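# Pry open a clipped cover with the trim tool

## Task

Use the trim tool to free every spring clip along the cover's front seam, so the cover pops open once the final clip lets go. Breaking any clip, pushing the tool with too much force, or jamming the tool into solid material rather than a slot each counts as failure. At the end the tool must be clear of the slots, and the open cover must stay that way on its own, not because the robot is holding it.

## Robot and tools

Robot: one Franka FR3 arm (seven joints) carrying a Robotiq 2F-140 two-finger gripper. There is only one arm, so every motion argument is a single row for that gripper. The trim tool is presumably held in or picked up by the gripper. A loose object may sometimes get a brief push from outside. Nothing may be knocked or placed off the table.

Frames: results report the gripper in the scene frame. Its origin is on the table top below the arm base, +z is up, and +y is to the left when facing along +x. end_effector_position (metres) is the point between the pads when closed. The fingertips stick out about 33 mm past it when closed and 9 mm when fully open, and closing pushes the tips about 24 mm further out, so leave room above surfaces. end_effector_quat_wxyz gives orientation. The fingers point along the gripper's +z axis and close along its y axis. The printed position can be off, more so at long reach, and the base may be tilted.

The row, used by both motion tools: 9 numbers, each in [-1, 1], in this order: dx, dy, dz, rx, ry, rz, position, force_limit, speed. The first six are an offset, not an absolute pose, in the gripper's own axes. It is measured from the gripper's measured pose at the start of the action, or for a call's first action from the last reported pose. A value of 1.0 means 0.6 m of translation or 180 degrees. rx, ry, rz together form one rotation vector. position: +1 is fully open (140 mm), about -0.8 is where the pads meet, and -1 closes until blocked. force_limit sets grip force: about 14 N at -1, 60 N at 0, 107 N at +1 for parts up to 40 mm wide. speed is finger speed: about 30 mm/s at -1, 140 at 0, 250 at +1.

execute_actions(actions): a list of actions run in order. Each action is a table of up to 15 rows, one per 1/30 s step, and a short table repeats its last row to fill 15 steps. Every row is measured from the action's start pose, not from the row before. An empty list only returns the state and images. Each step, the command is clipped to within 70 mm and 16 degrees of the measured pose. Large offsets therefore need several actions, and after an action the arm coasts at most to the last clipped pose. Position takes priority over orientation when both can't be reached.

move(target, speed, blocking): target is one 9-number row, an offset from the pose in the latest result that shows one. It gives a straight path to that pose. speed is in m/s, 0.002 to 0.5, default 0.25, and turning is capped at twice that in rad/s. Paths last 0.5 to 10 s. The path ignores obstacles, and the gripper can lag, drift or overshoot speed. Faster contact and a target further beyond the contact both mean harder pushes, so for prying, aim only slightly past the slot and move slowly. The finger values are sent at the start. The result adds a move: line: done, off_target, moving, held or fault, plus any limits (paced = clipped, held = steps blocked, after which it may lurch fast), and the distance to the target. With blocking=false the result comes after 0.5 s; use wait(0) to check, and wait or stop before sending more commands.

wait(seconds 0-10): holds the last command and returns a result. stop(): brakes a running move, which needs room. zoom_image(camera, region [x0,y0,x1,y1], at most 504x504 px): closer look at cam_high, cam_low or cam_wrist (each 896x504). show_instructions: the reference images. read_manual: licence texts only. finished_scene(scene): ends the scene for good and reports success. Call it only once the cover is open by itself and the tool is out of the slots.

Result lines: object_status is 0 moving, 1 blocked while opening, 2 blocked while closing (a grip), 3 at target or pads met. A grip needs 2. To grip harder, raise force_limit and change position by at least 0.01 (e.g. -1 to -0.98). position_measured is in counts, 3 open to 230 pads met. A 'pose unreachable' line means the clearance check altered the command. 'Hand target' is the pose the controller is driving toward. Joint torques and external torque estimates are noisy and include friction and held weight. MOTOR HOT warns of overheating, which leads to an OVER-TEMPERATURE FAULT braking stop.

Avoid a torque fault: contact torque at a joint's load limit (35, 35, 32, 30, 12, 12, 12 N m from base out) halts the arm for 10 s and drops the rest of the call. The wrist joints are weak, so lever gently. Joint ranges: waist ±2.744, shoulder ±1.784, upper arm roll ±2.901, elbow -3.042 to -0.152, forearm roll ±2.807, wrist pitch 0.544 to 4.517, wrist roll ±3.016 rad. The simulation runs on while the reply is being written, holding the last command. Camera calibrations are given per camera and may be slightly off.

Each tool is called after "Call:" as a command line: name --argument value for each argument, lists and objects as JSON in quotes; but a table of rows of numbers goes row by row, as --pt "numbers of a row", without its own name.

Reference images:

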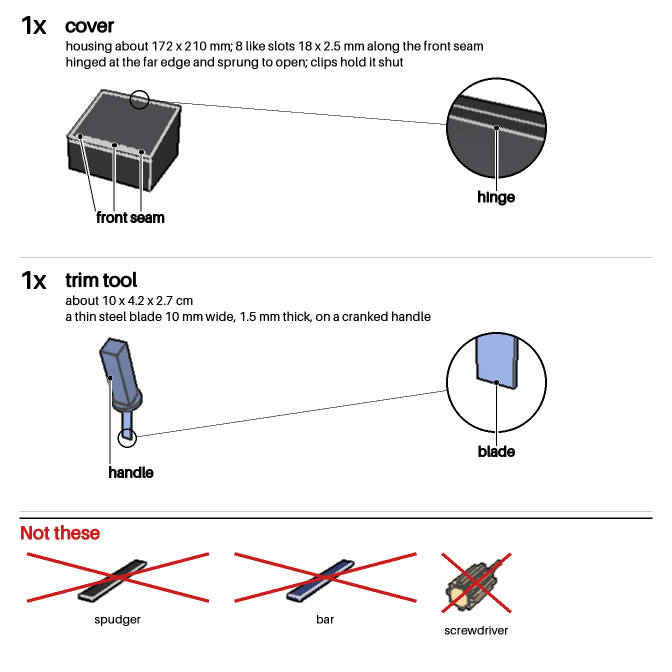

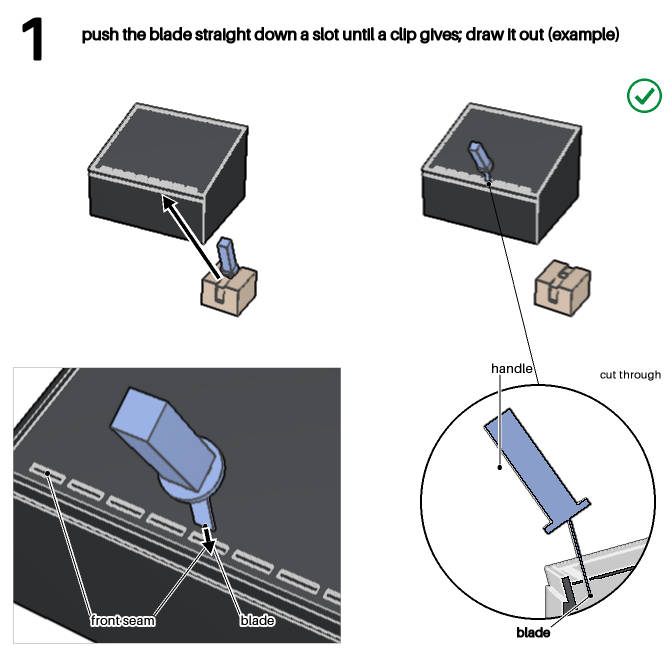

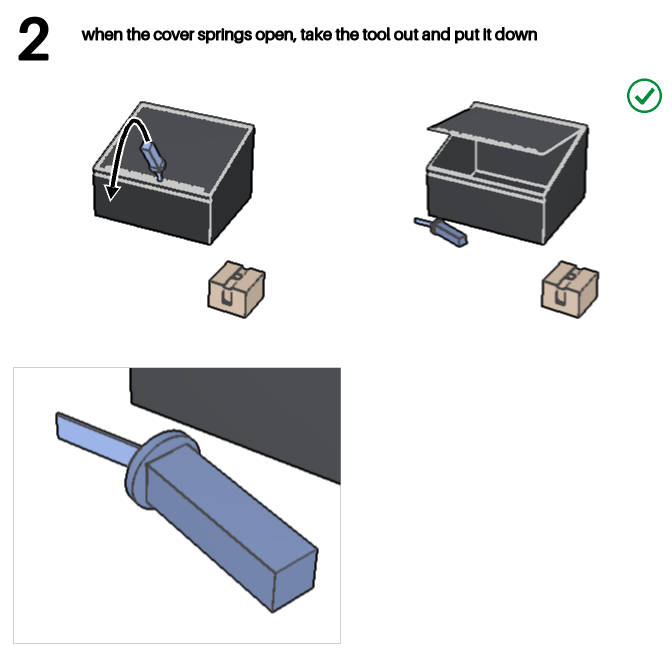

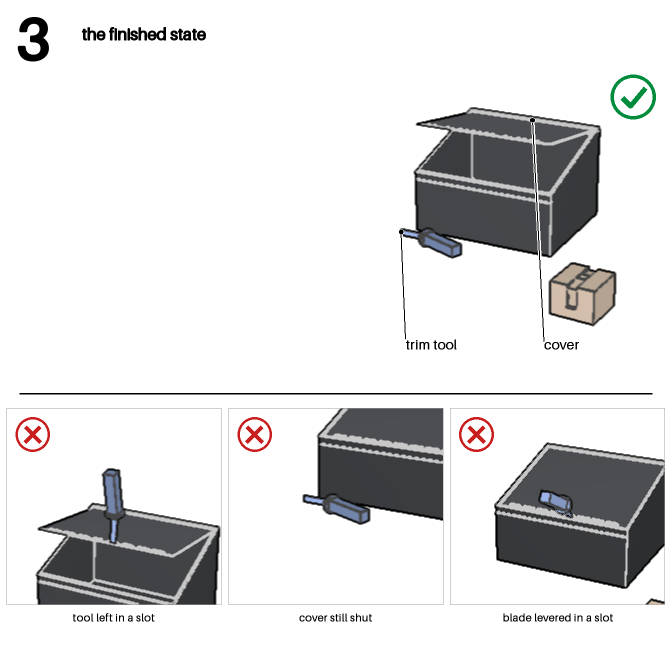

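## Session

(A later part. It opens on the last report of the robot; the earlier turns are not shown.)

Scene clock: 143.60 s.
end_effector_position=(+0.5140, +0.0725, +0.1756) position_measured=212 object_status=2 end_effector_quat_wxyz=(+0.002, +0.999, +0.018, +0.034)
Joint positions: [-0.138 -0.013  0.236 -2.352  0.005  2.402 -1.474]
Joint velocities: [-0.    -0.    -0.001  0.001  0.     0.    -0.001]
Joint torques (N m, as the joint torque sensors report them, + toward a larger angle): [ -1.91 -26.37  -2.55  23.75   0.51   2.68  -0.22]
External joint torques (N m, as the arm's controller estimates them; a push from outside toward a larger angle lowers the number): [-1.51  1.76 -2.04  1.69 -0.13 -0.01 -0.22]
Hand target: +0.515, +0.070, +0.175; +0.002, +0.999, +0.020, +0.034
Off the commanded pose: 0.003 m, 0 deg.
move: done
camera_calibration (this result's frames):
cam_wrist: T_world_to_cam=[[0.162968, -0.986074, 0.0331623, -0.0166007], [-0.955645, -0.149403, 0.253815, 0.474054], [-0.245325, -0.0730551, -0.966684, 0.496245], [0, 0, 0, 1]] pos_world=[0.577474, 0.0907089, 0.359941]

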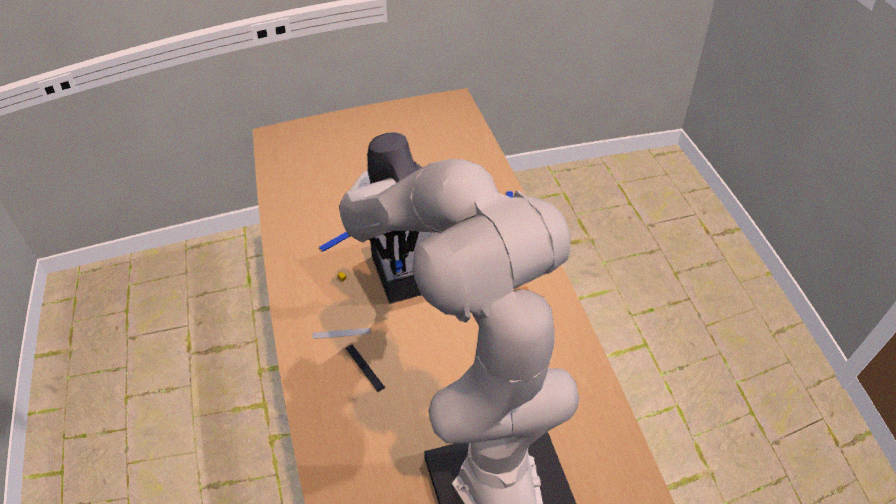

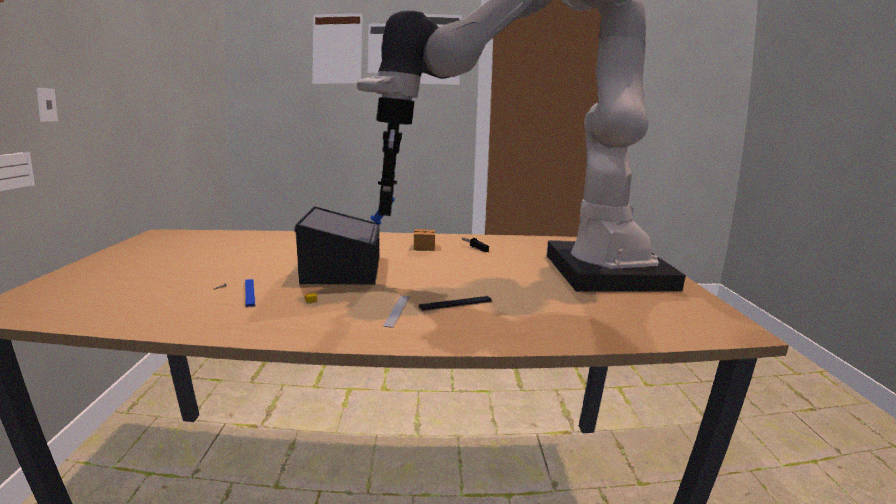

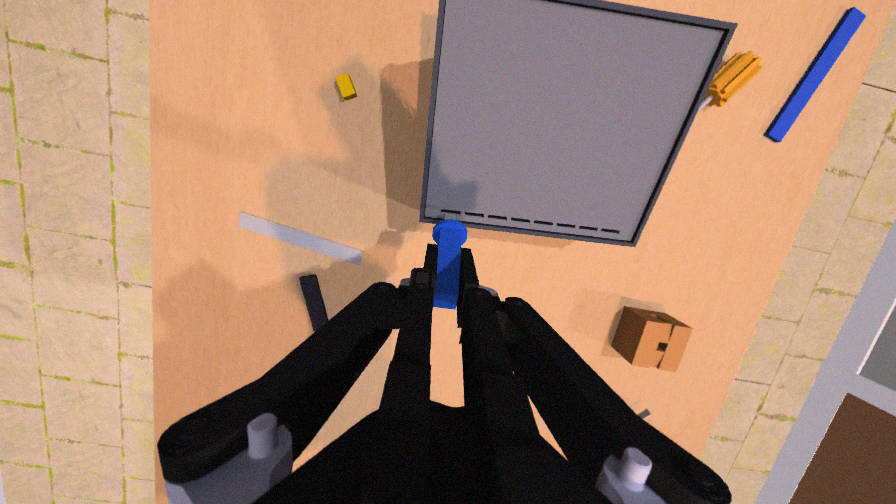

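Call:
move --target '[0.00315,0.003,0.0096,0,0,-0.002,-1,0.8,-0.6]' --speed 0.004

Call:
zoom_image --camera "cam_low" --region '[350, 205, 400, 255]'

Call:
zoom_image --camera "cam_wrist" --region '[420, 190, 500, 240]'

Scene clock: 151.67 s.
end_effector_position=(+0.5144, +0.0728, +0.1701) position_measured=212 object_status=2 end_effector_quat_wxyz=(+0.001, +0.999, +0.019, +0.032)
Joint positions: [-0.138  0.001  0.236 -2.351  0.004  2.411 -1.475]
Joint velocities: [ 0.    -0.     0.001  0.001 -0.001  0.002 -0.001]
Joint torques (N m, as the joint torque sensors report them, + toward a larger angle): [ -1.71 -27.09  -1.97  23.46  -0.2    3.12  -0.23]
External joint torques (N m, as the arm's controller estimates them; a push from outside toward a larger angle lowers the number): [-1.45  1.45 -1.71  1.49 -0.83  0.43 -0.23]
Hand target: +0.516, +0.071, +0.170; +0.002, +0.999, +0.021, +0.034
Off the commanded pose: 0.003 m, 0 deg.
move: done
camera_calibration (this result's frames):
cam_wrist: T_world_to_cam=[[0.164263, -0.985929, 0.0310143, -0.0165117], [-0.954508, -0.150938, 0.257162, 0.474845], [-0.248863, -0.0718457, -0.96587, 0.492656], [0, 0, 0, 1]] pos_world=[0.578559, 0.0907882, 0.354242]

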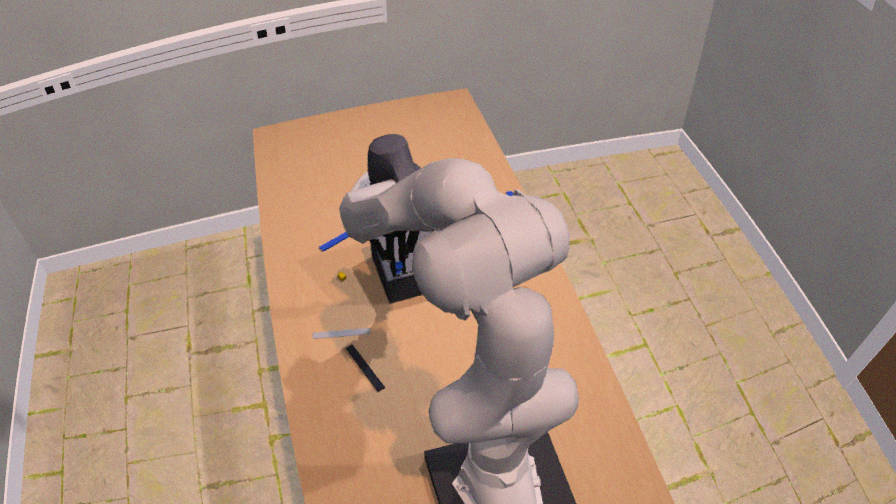

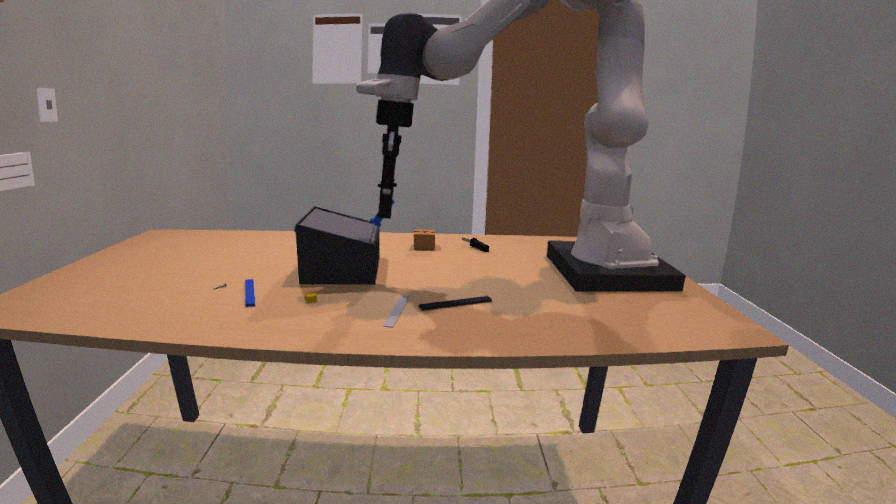

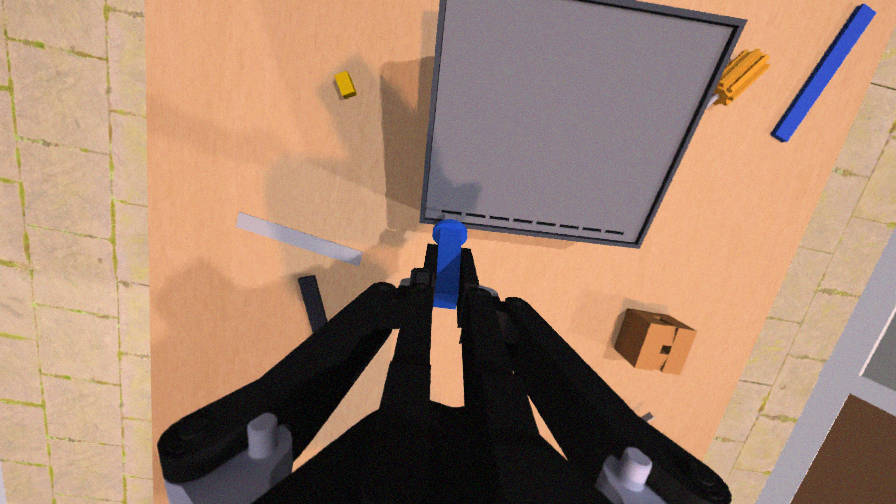

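Region (350, 205, 400, 255) of cam_low's 896x504 image, scaled by 10.080, with more detail than that image has.

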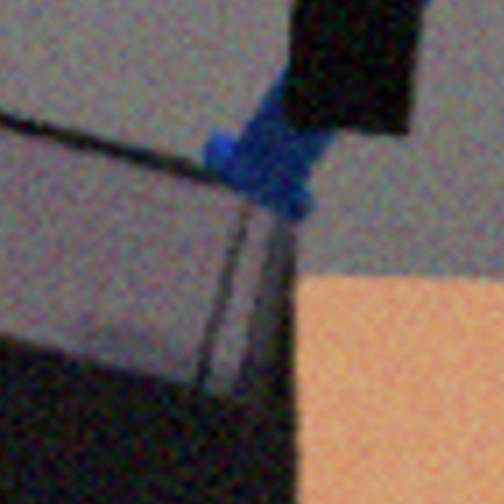

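Region (420, 190, 500, 240) of cam_wrist's 896x504 image, scaled by 6.300, with more detail than that image has; it fills the top 315 rows of this view, and the rest is white.

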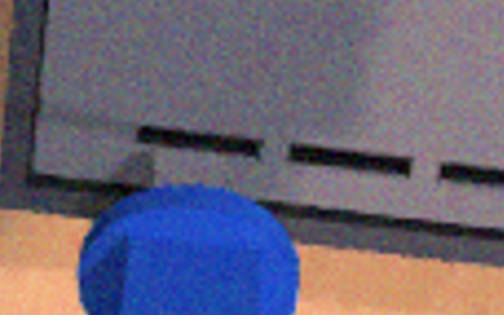

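Call:
zoom_image --camera "cam_wrist" --region '[434, 202, 474, 227]'

Call:
zoom_image --camera "cam_high" --region '[375, 250, 425, 290]'

Region (434, 202, 474, 227) of cam_wrist's 896x504 image, scaled by 12.600, with more detail than that image has; it fills the top 315 rows of this view, and the rest is white.

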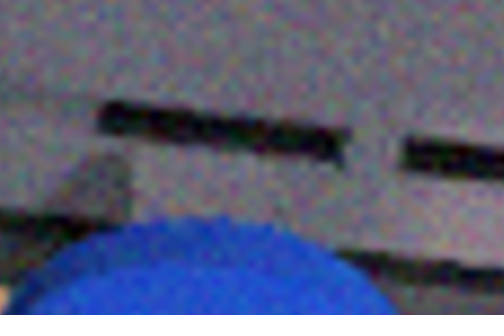

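Region (375, 250, 425, 290) of cam_high's 896x504 image, scaled by 10.080, with more detail than that image has; it fills the top 403 rows of this view, and the rest is white.

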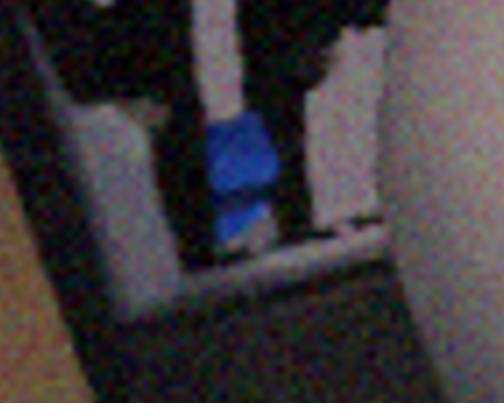

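Call:
execute_actions --actions '[[[0.00330,0.0033,0.00065,0,0.0011,-0.0013,-1,0.8,-0.6],[0.00340,0.0033,0.00091,0,0.0011,-0.0013,-1,0.8,-0.6],[0.00350,0.0033,0.00118,0,0.0011,-0.0013,-1,0.8,-0.6],[0.00360,0.0033,0.00144,0,0.0011,-0.0013,-1,0.8,-0.6],[0.00370,0.0033,0.00171,0,0.0011,-0.0013,-1,0.8,-0.6],[0.00380,0.0033,0.00198,0,0.0011,-0.0013,-1,0.8,-0.6],[0.00390,0.0033,0.00224,0,0.0011,-0.0013,-1,0.8,-0.6],[0.00400,0.0033,0.00251,0,0.0011,-0.0013,-1,0.8,-0.6],[0.00410,0.0033,0.00277,0,0.0011,-0.0013,-1,0.8,-0.6],[0.00420,0.0033,0.00304,0,0.0011,-0.0013,-1,0.8,-0.6],[0.00430,0.0033,0.00331,0,0.0011,-0.0013,-1,0.8,-0.6],[0.00440,0.0033,0.00357,0,0.0011,-0.0013,-1,0.8,-0.6],[0.00450,0.0033,0.00384,0,0.0011,-0.0013,-1,0.8,-0.6],[0.00460,0.0033,0.00410,0,0.0011,-0.0013,-1,0.8,-0.6],[0.00467,0.0033,0.00437,0,0.0011,-0.0013,-1,0.8,-0.6]]]'

Call:
wait --seconds 0.7

Call:
zoom_image --camera "cam_low" --region '[350, 205, 400, 255]'

Call:
zoom_image --camera "cam_wrist" --region '[434, 202, 474, 227]'

Scene clock: 169.17 s.
end_effector_position=(+0.5152, +0.0731, +0.1681) position_measured=212 object_status=2 end_effector_quat_wxyz=(+0.001, +0.999, +0.019, +0.032)
Joint positions: [-0.138  0.007  0.236 -2.35   0.004  2.415 -1.475]
Joint velocities: [-0.     0.013  0.     0.003 -0.     0.008  0.002]
Joint torques (N m, as the joint torque sensors report them, + toward a larger angle): [ -1.73 -26.94  -2.22  23.16  -0.08   3.09  -0.19]
External joint torques (N m, as the arm's controller estimates them; a push from outside toward a larger angle lowers the number): [-1.33  1.74 -1.88  1.3  -0.7   0.41 -0.19]
Hand target: +0.517, +0.071, +0.168; +0.001, +0.999, +0.021, +0.034
Off the commanded pose: 0.003 m, 0 deg.
camera_calibration (this result's frames):
cam_wrist: T_world_to_cam=[[0.164556, -0.98592, 0.0296994, -0.0161815], [-0.954325, -0.151526, 0.257496, 0.476085], [-0.24937, -0.0707155, -0.965823, 0.491129], [0, 0, 0, 1]] pos_world=[0.579476, 0.0909161, 0.352234]

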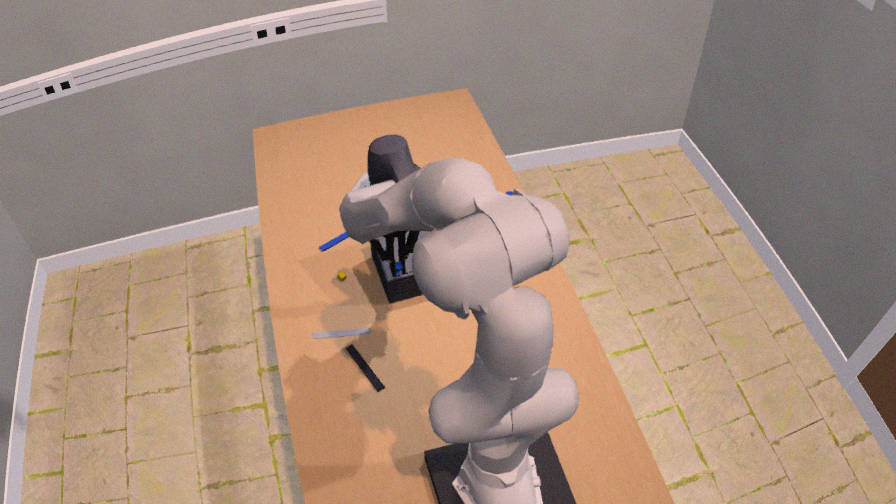

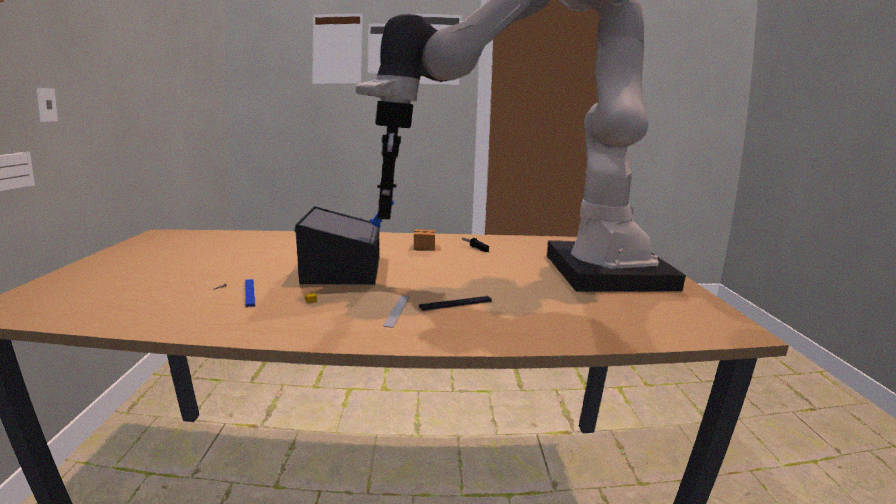

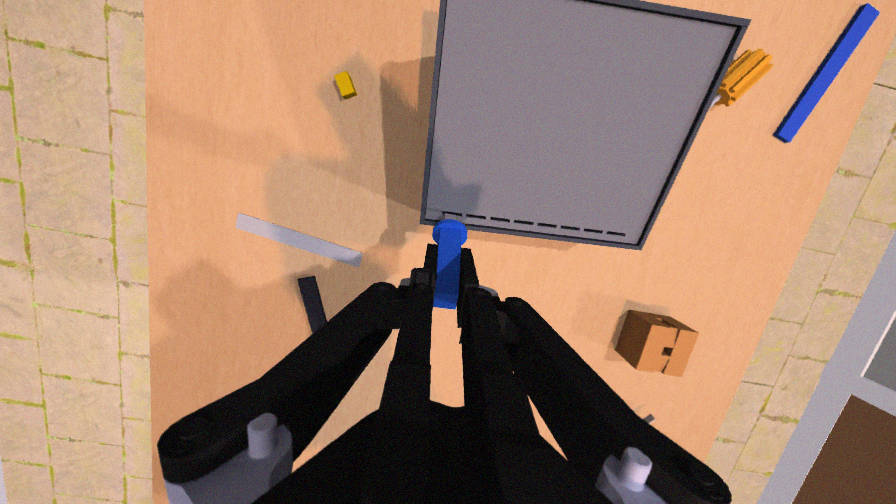

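Scene clock: 169.87 s.
end_effector_position=(+0.5156, +0.0732, +0.1678) position_measured=212 object_status=2 end_effector_quat_wxyz=(+0.000, +0.999, +0.019, +0.032)
Joint positions: [-0.138  0.008  0.236 -2.349  0.004  2.416 -1.475]
Joint velocities: [ 0.001 -0.     0.    -0.     0.     0.001 -0.001]
Joint torques (N m, as the joint torque sensors report them, + toward a larger angle): [ -1.72 -27.05  -2.14  23.59  -0.05   3.14  -0.18]
External joint torques (N m, as the arm's controller estimates them; a push from outside toward a larger angle lowers the number): [-1.37  1.53 -1.84  1.75 -0.67  0.46 -0.19]
Hand target: +0.517, +0.071, +0.168; +0.001, +0.999, +0.021, +0.034
Off the commanded pose: 0.003 m, 0 deg.
wait: 0.70 s; at rest by 0.17 s
camera_calibration (this result's frames):
cam_wrist: T_world_to_cam=[[0.1645, -0.985936, 0.0294824, -0.0160937], [-0.95453, -0.151584, 0.256701, 0.476799], [-0.248622, -0.0703691, -0.966041, 0.490634], [0, 0, 0, 1]] pos_world=[0.579749, 0.0909331, 0.352052]

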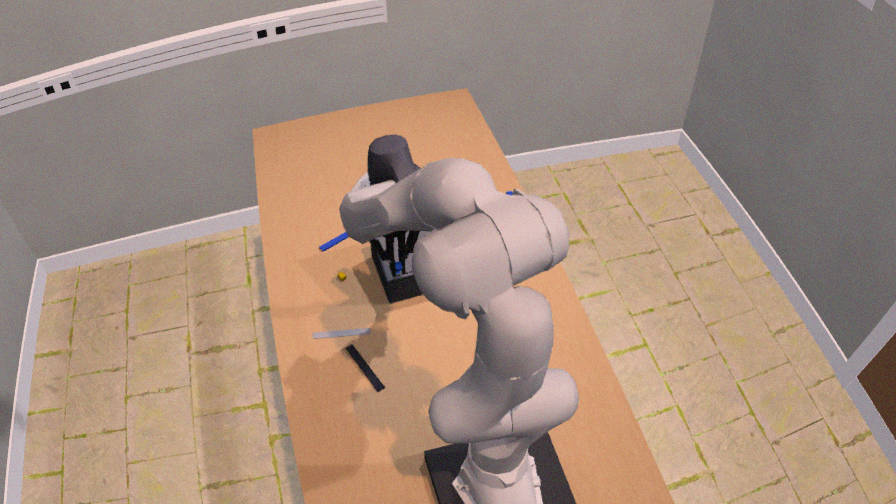

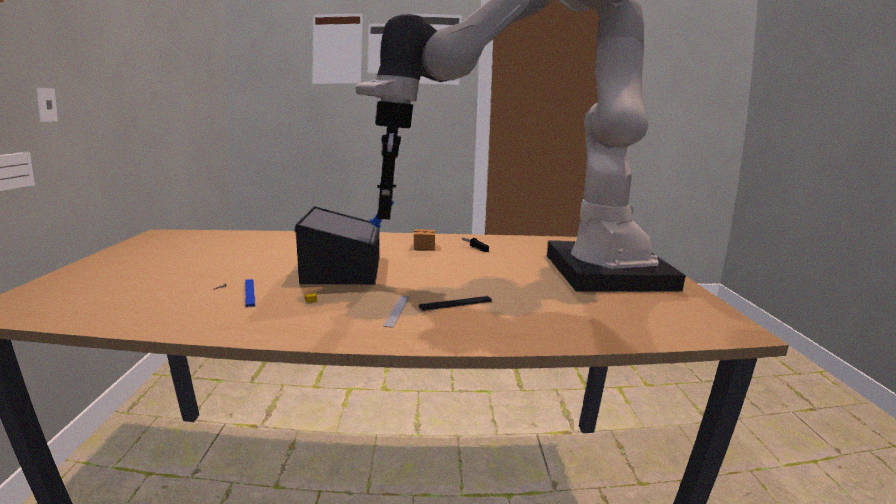

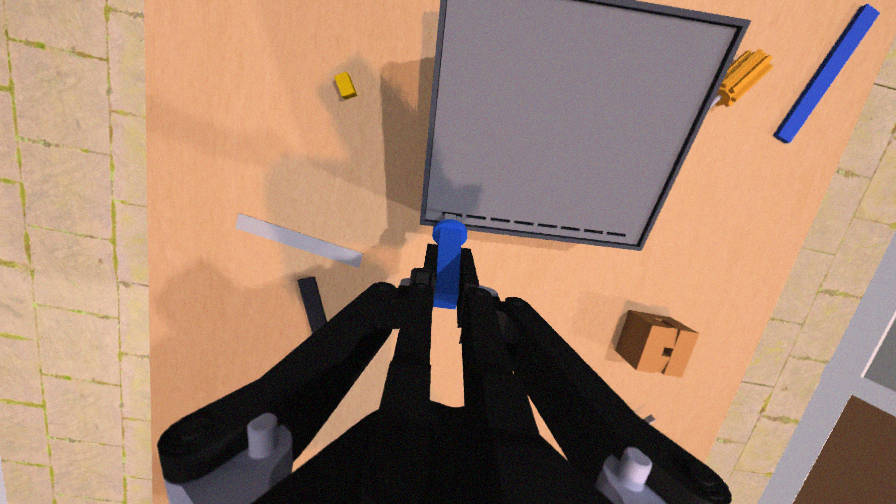

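Region (350, 205, 400, 255) of cam_low's 896x504 image, scaled by 10.080, with more detail than that image has.

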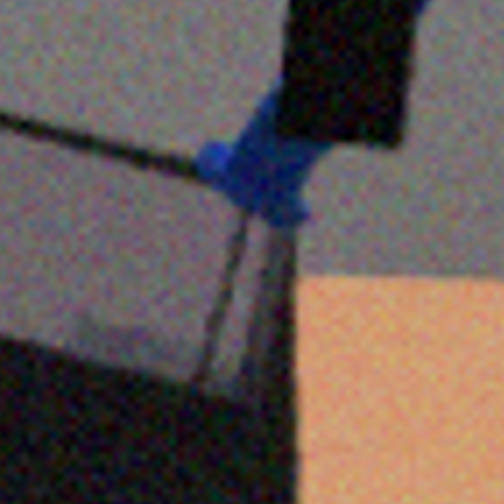

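Region (434, 202, 474, 227) of cam_wrist's 896x504 image, scaled by 12.600, with more detail than that image has; it fills the top 315 rows of this view, and the rest is white.

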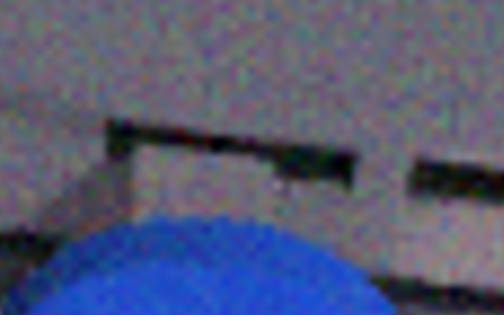

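Call:
execute_actions --actions '[[[0.00297,0.0045,0.00064,0,0.001,-0.0013,-1,0.8,-0.6],[0.00302,0.005,0.00085,0,0.001,-0.0013,-1,0.8,-0.6],[0.00306,0.0055,0.00107,0,0.001,-0.0013,-1,0.8,-0.6],[0.00311,0.006,0.00129,0,0.001,-0.0013,-1,0.8,-0.6],[0.00316,0.0065,0.0015,0,0.001,-0.0013,-1,0.8,-0.6],[0.0032,0.0067,0.00172,0,0.001,-0.0013,-1,0.8,-0.6],[0.00325,0.0067,0.00194,0,0.001,-0.0013,-1,0.8,-0.6],[0.0033,0.0067,0.00215,0,0.001,-0.0013,-1,0.8,-0.6],[0.00335,0.0067,0.00237,0,0.001,-0.0013,-1,0.8,-0.6],[0.00339,0.0067,0.00259,0,0.001,-0.0013,-1,0.8,-0.6],[0.00344,0.0067,0.0028,0,0.001,-0.0013,-1,0.8,-0.6],[0.00349,0.0067,0.00302,0,0.001,-0.0013,-1,0.8,-0.6],[0.00354,0.0067,0.00324,0,0.001,-0.0013,-1,0.8,-0.6],[0.00358,0.0067,0.00345,0,0.001,-0.0013,-1,0.8,-0.6],[0.00363,0.0067,0.00367,0,0.001,-0.0013,-1,0.8,-0.6]]]'

Call:
wait --seconds 0.5

Call:
zoom_image --camera "cam_wrist" --region '[434, 202, 474, 227]'

Scene clock: 178.57 s.
end_effector_position=(+0.5163, +0.0715, +0.1664) position_measured=212 object_status=2 end_effector_quat_wxyz=(+0.000, +0.999, +0.019, +0.032)
Joint positions: [-0.139  0.012  0.234 -2.349  0.004  2.42  -1.478]
Joint velocities: [-0.002  0.01  -0.     0.001  0.001  0.007 -0.003]
Joint torques (N m, as the joint torque sensors report them, + toward a larger angle): [ -1.91 -27.03  -2.15  23.31   0.23   3.19  -0.18]
External joint torques (N m, as the arm's controller estimates them; a push from outside toward a larger angle lowers the number): [-1.46  1.8  -1.8   1.43 -0.39  0.5  -0.18]
Hand target: +0.518, +0.069, +0.166; +0.001, +0.999, +0.021, +0.034
Off the commanded pose: 0.003 m, 0 deg.
camera_calibration (this result's frames):
cam_wrist: T_world_to_cam=[[0.164372, -0.985977, 0.0288398, -0.0175925], [-0.954507, -0.151615, 0.256769, 0.477486], [-0.248795, -0.0697333, -0.966043, 0.489318], [0, 0, 0, 1]] pos_world=[0.580395, 0.08917, 0.350606]

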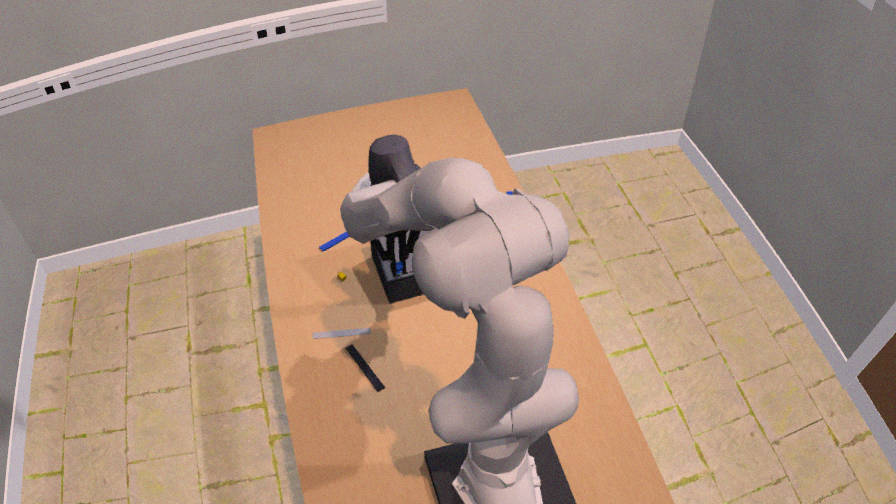

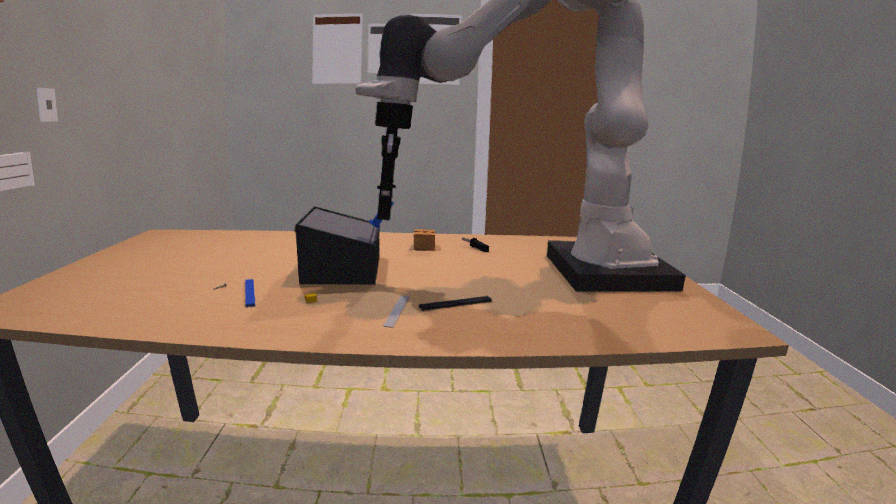

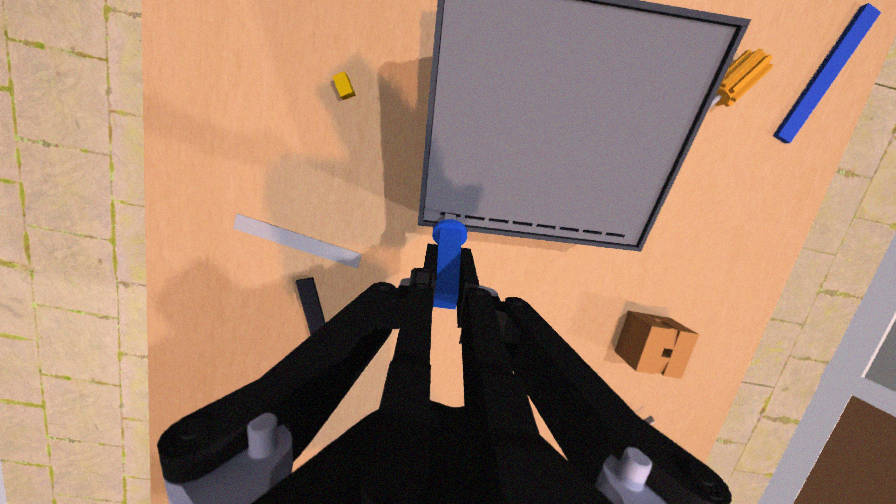

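Scene clock: 179.07 s.
end_effector_position=(+0.5165, +0.0716, +0.1662) position_measured=212 object_status=2 end_effector_quat_wxyz=(+0.000, +0.999, +0.019, +0.033)
Joint positions: [-0.139  0.012  0.234 -2.349  0.004  2.421 -1.479]
Joint velocities: [ 0.     0.    -0.     0.    -0.     0.001 -0.001]
Joint torques (N m, as the joint torque sensors report them, + toward a larger angle): [ -2.07 -26.94  -2.04  23.35   0.25   3.16  -0.24]
External joint torques (N m, as the arm's controller estimates them; a push from outside toward a larger angle lowers the number): [-1.6   1.8  -1.66  1.55 -0.37  0.48 -0.24]
Hand target: +0.518, +0.069, +0.166; +0.001, +0.999, +0.021, +0.034
Off the commanded pose: 0.003 m, 0 deg.
wait: 0.50 s; at rest by 0.17 s
camera_calibration (this result's frames):
cam_wrist: T_world_to_cam=[[0.164852, -0.9859, 0.0287212, -0.0178353], [-0.954566, -0.152148, 0.256231, 0.477952], [-0.248248, -0.0696564, -0.966189, 0.488884], [0, 0, 0, 1]] pos_world=[0.580542, 0.0891895, 0.350401]

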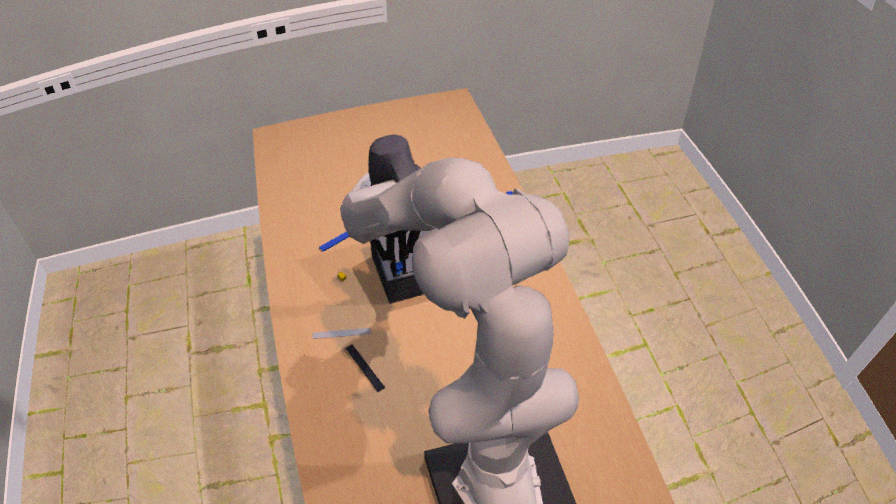

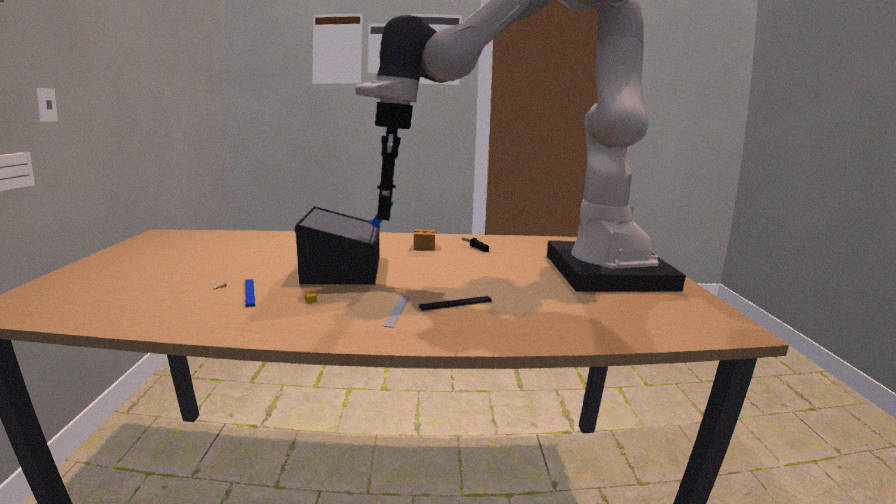

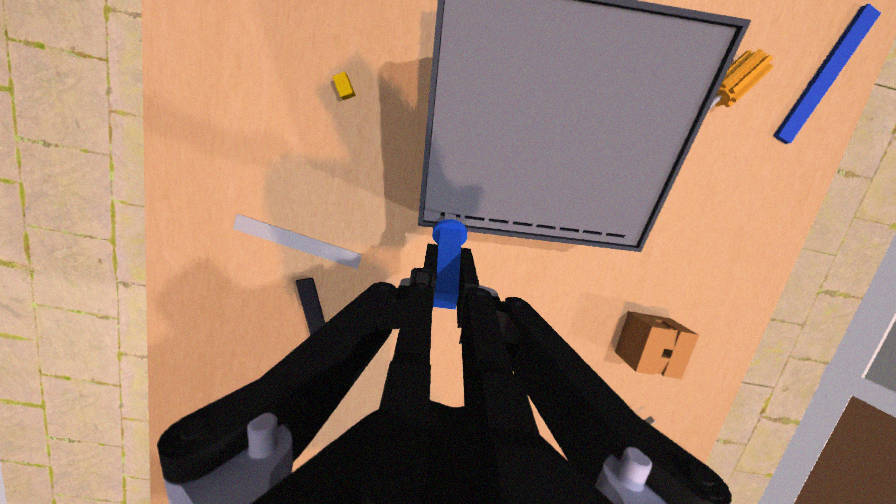

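Region (434, 202, 474, 227) of cam_wrist's 896x504 image, scaled by 12.600, with more detail than that image has; it fills the top 315 rows of this view, and the rest is white.

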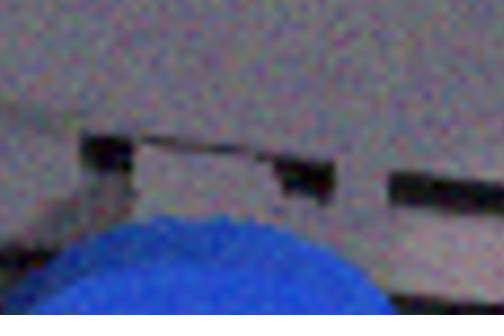

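Call:
execute_actions --actions '[[[0.00137,0.004,0.00112,0,0.0005,-0.0010,-1,0.8,-0.6],[0.00139,0.004,0.00122,0,0.0005,-0.0010,-1,0.8,-0.6],[0.00141,0.004,0.00134,0,0.0005,-0.0010,-1,0.8,-0.6],[0.00143,0.004,0.00146,0,0.0005,-0.0010,-1,0.8,-0.6],[0.00145,0.004,0.00158,0,0.0005,-0.0010,-1,0.8,-0.6],[0.00147,0.004,0.0017,0,0.0005,-0.0010,-1,0.8,-0.6],[0.00149,0.004,0.00182,0,0.0005,-0.0010,-1,0.8,-0.6],[0.00151,0.004,0.00194,0,0.0005,-0.0010,-1,0.8,-0.6],[0.00153,0.004,0.00206,0,0.0005,-0.0010,-1,0.8,-0.6],[0.00155,0.004,0.00217,0,0.0005,-0.0010,-1,0.8,-0.6],[0.00157,0.004,0.00227,0,0.0005,-0.0010,-1,0.8,-0.6]]]'

Call:
zoom_image --camera "cam_wrist" --region '[434, 202, 474, 227]'

Scene clock: 192.90 s.
end_effector_position=(+0.5166, +0.0715, +0.1658) position_measured=212 object_status=2 end_effector_quat_wxyz=(-0.000, +0.999, +0.019, +0.033)
Joint positions: [-0.14   0.013  0.233 -2.349  0.004  2.422 -1.48 ]
Joint velocities: [-0.     0.     0.001 -0.001 -0.001  0.002  0.001]
Joint torques (N m, as the joint torque sensors report them, + toward a larger angle): [ -1.91 -27.52  -2.09  22.71   0.51   3.24  -0.25]
External joint torques (N m, as the arm's controller estimates them; a push from outside toward a larger angle lowers the number): [-1.59  1.31 -1.87  0.92 -0.1   0.56 -0.25]
Hand target: +0.518, +0.069, +0.165; +0.000, +0.999, +0.021, +0.033
Off the commanded pose: 0.003 m, 0 deg.
camera_calibration (this result's frames):
cam_wrist: T_world_to_cam=[[0.165263, -0.985837, 0.0285274, -0.0181059], [-0.954496, -0.152595, 0.256226, 0.478161], [-0.248244, -0.069574, -0.966196, 0.488507], [0, 0, 0, 1]] pos_world=[0.580664, 0.089103, 0.349993]

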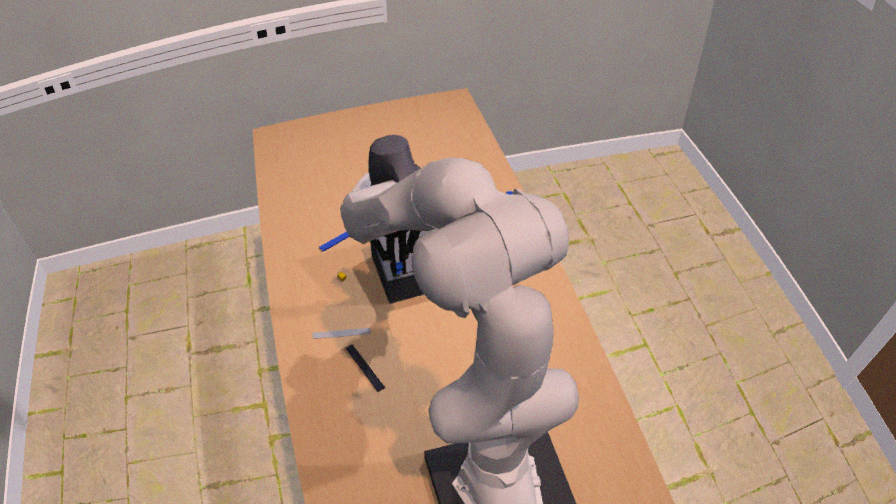

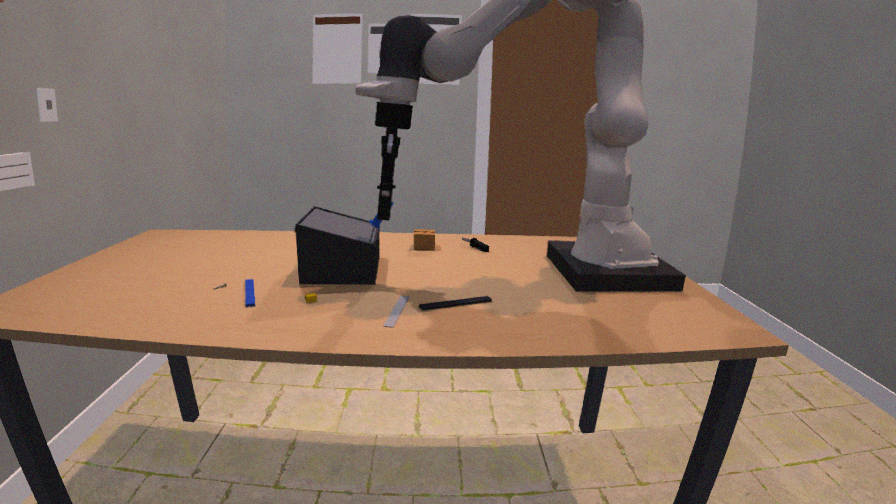

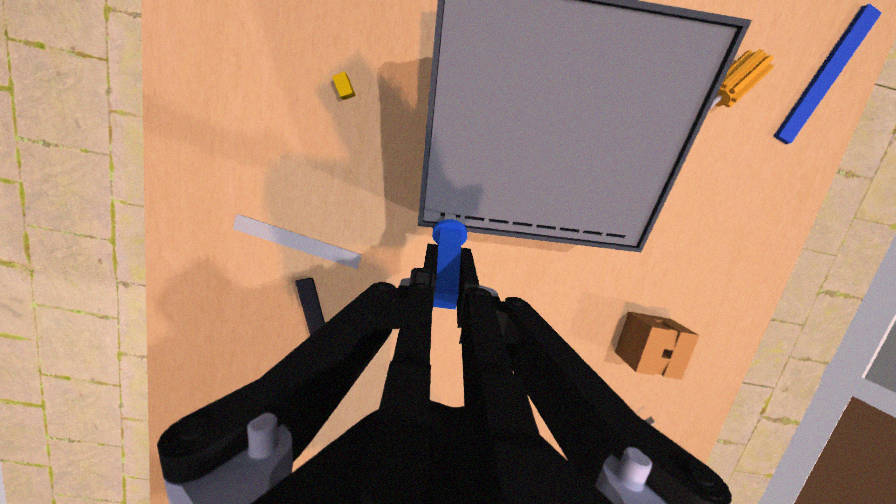

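Region (434, 202, 474, 227) of cam_wrist's 896x504 image, scaled by 12.600, with more detail than that image has; it fills the top 315 rows of this view, and the rest is white.

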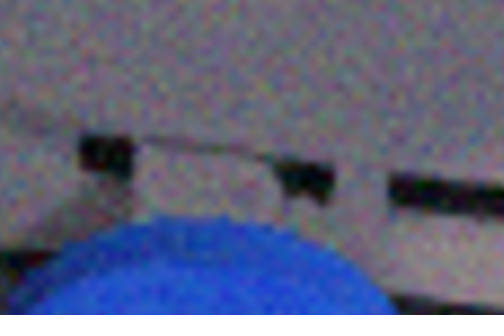

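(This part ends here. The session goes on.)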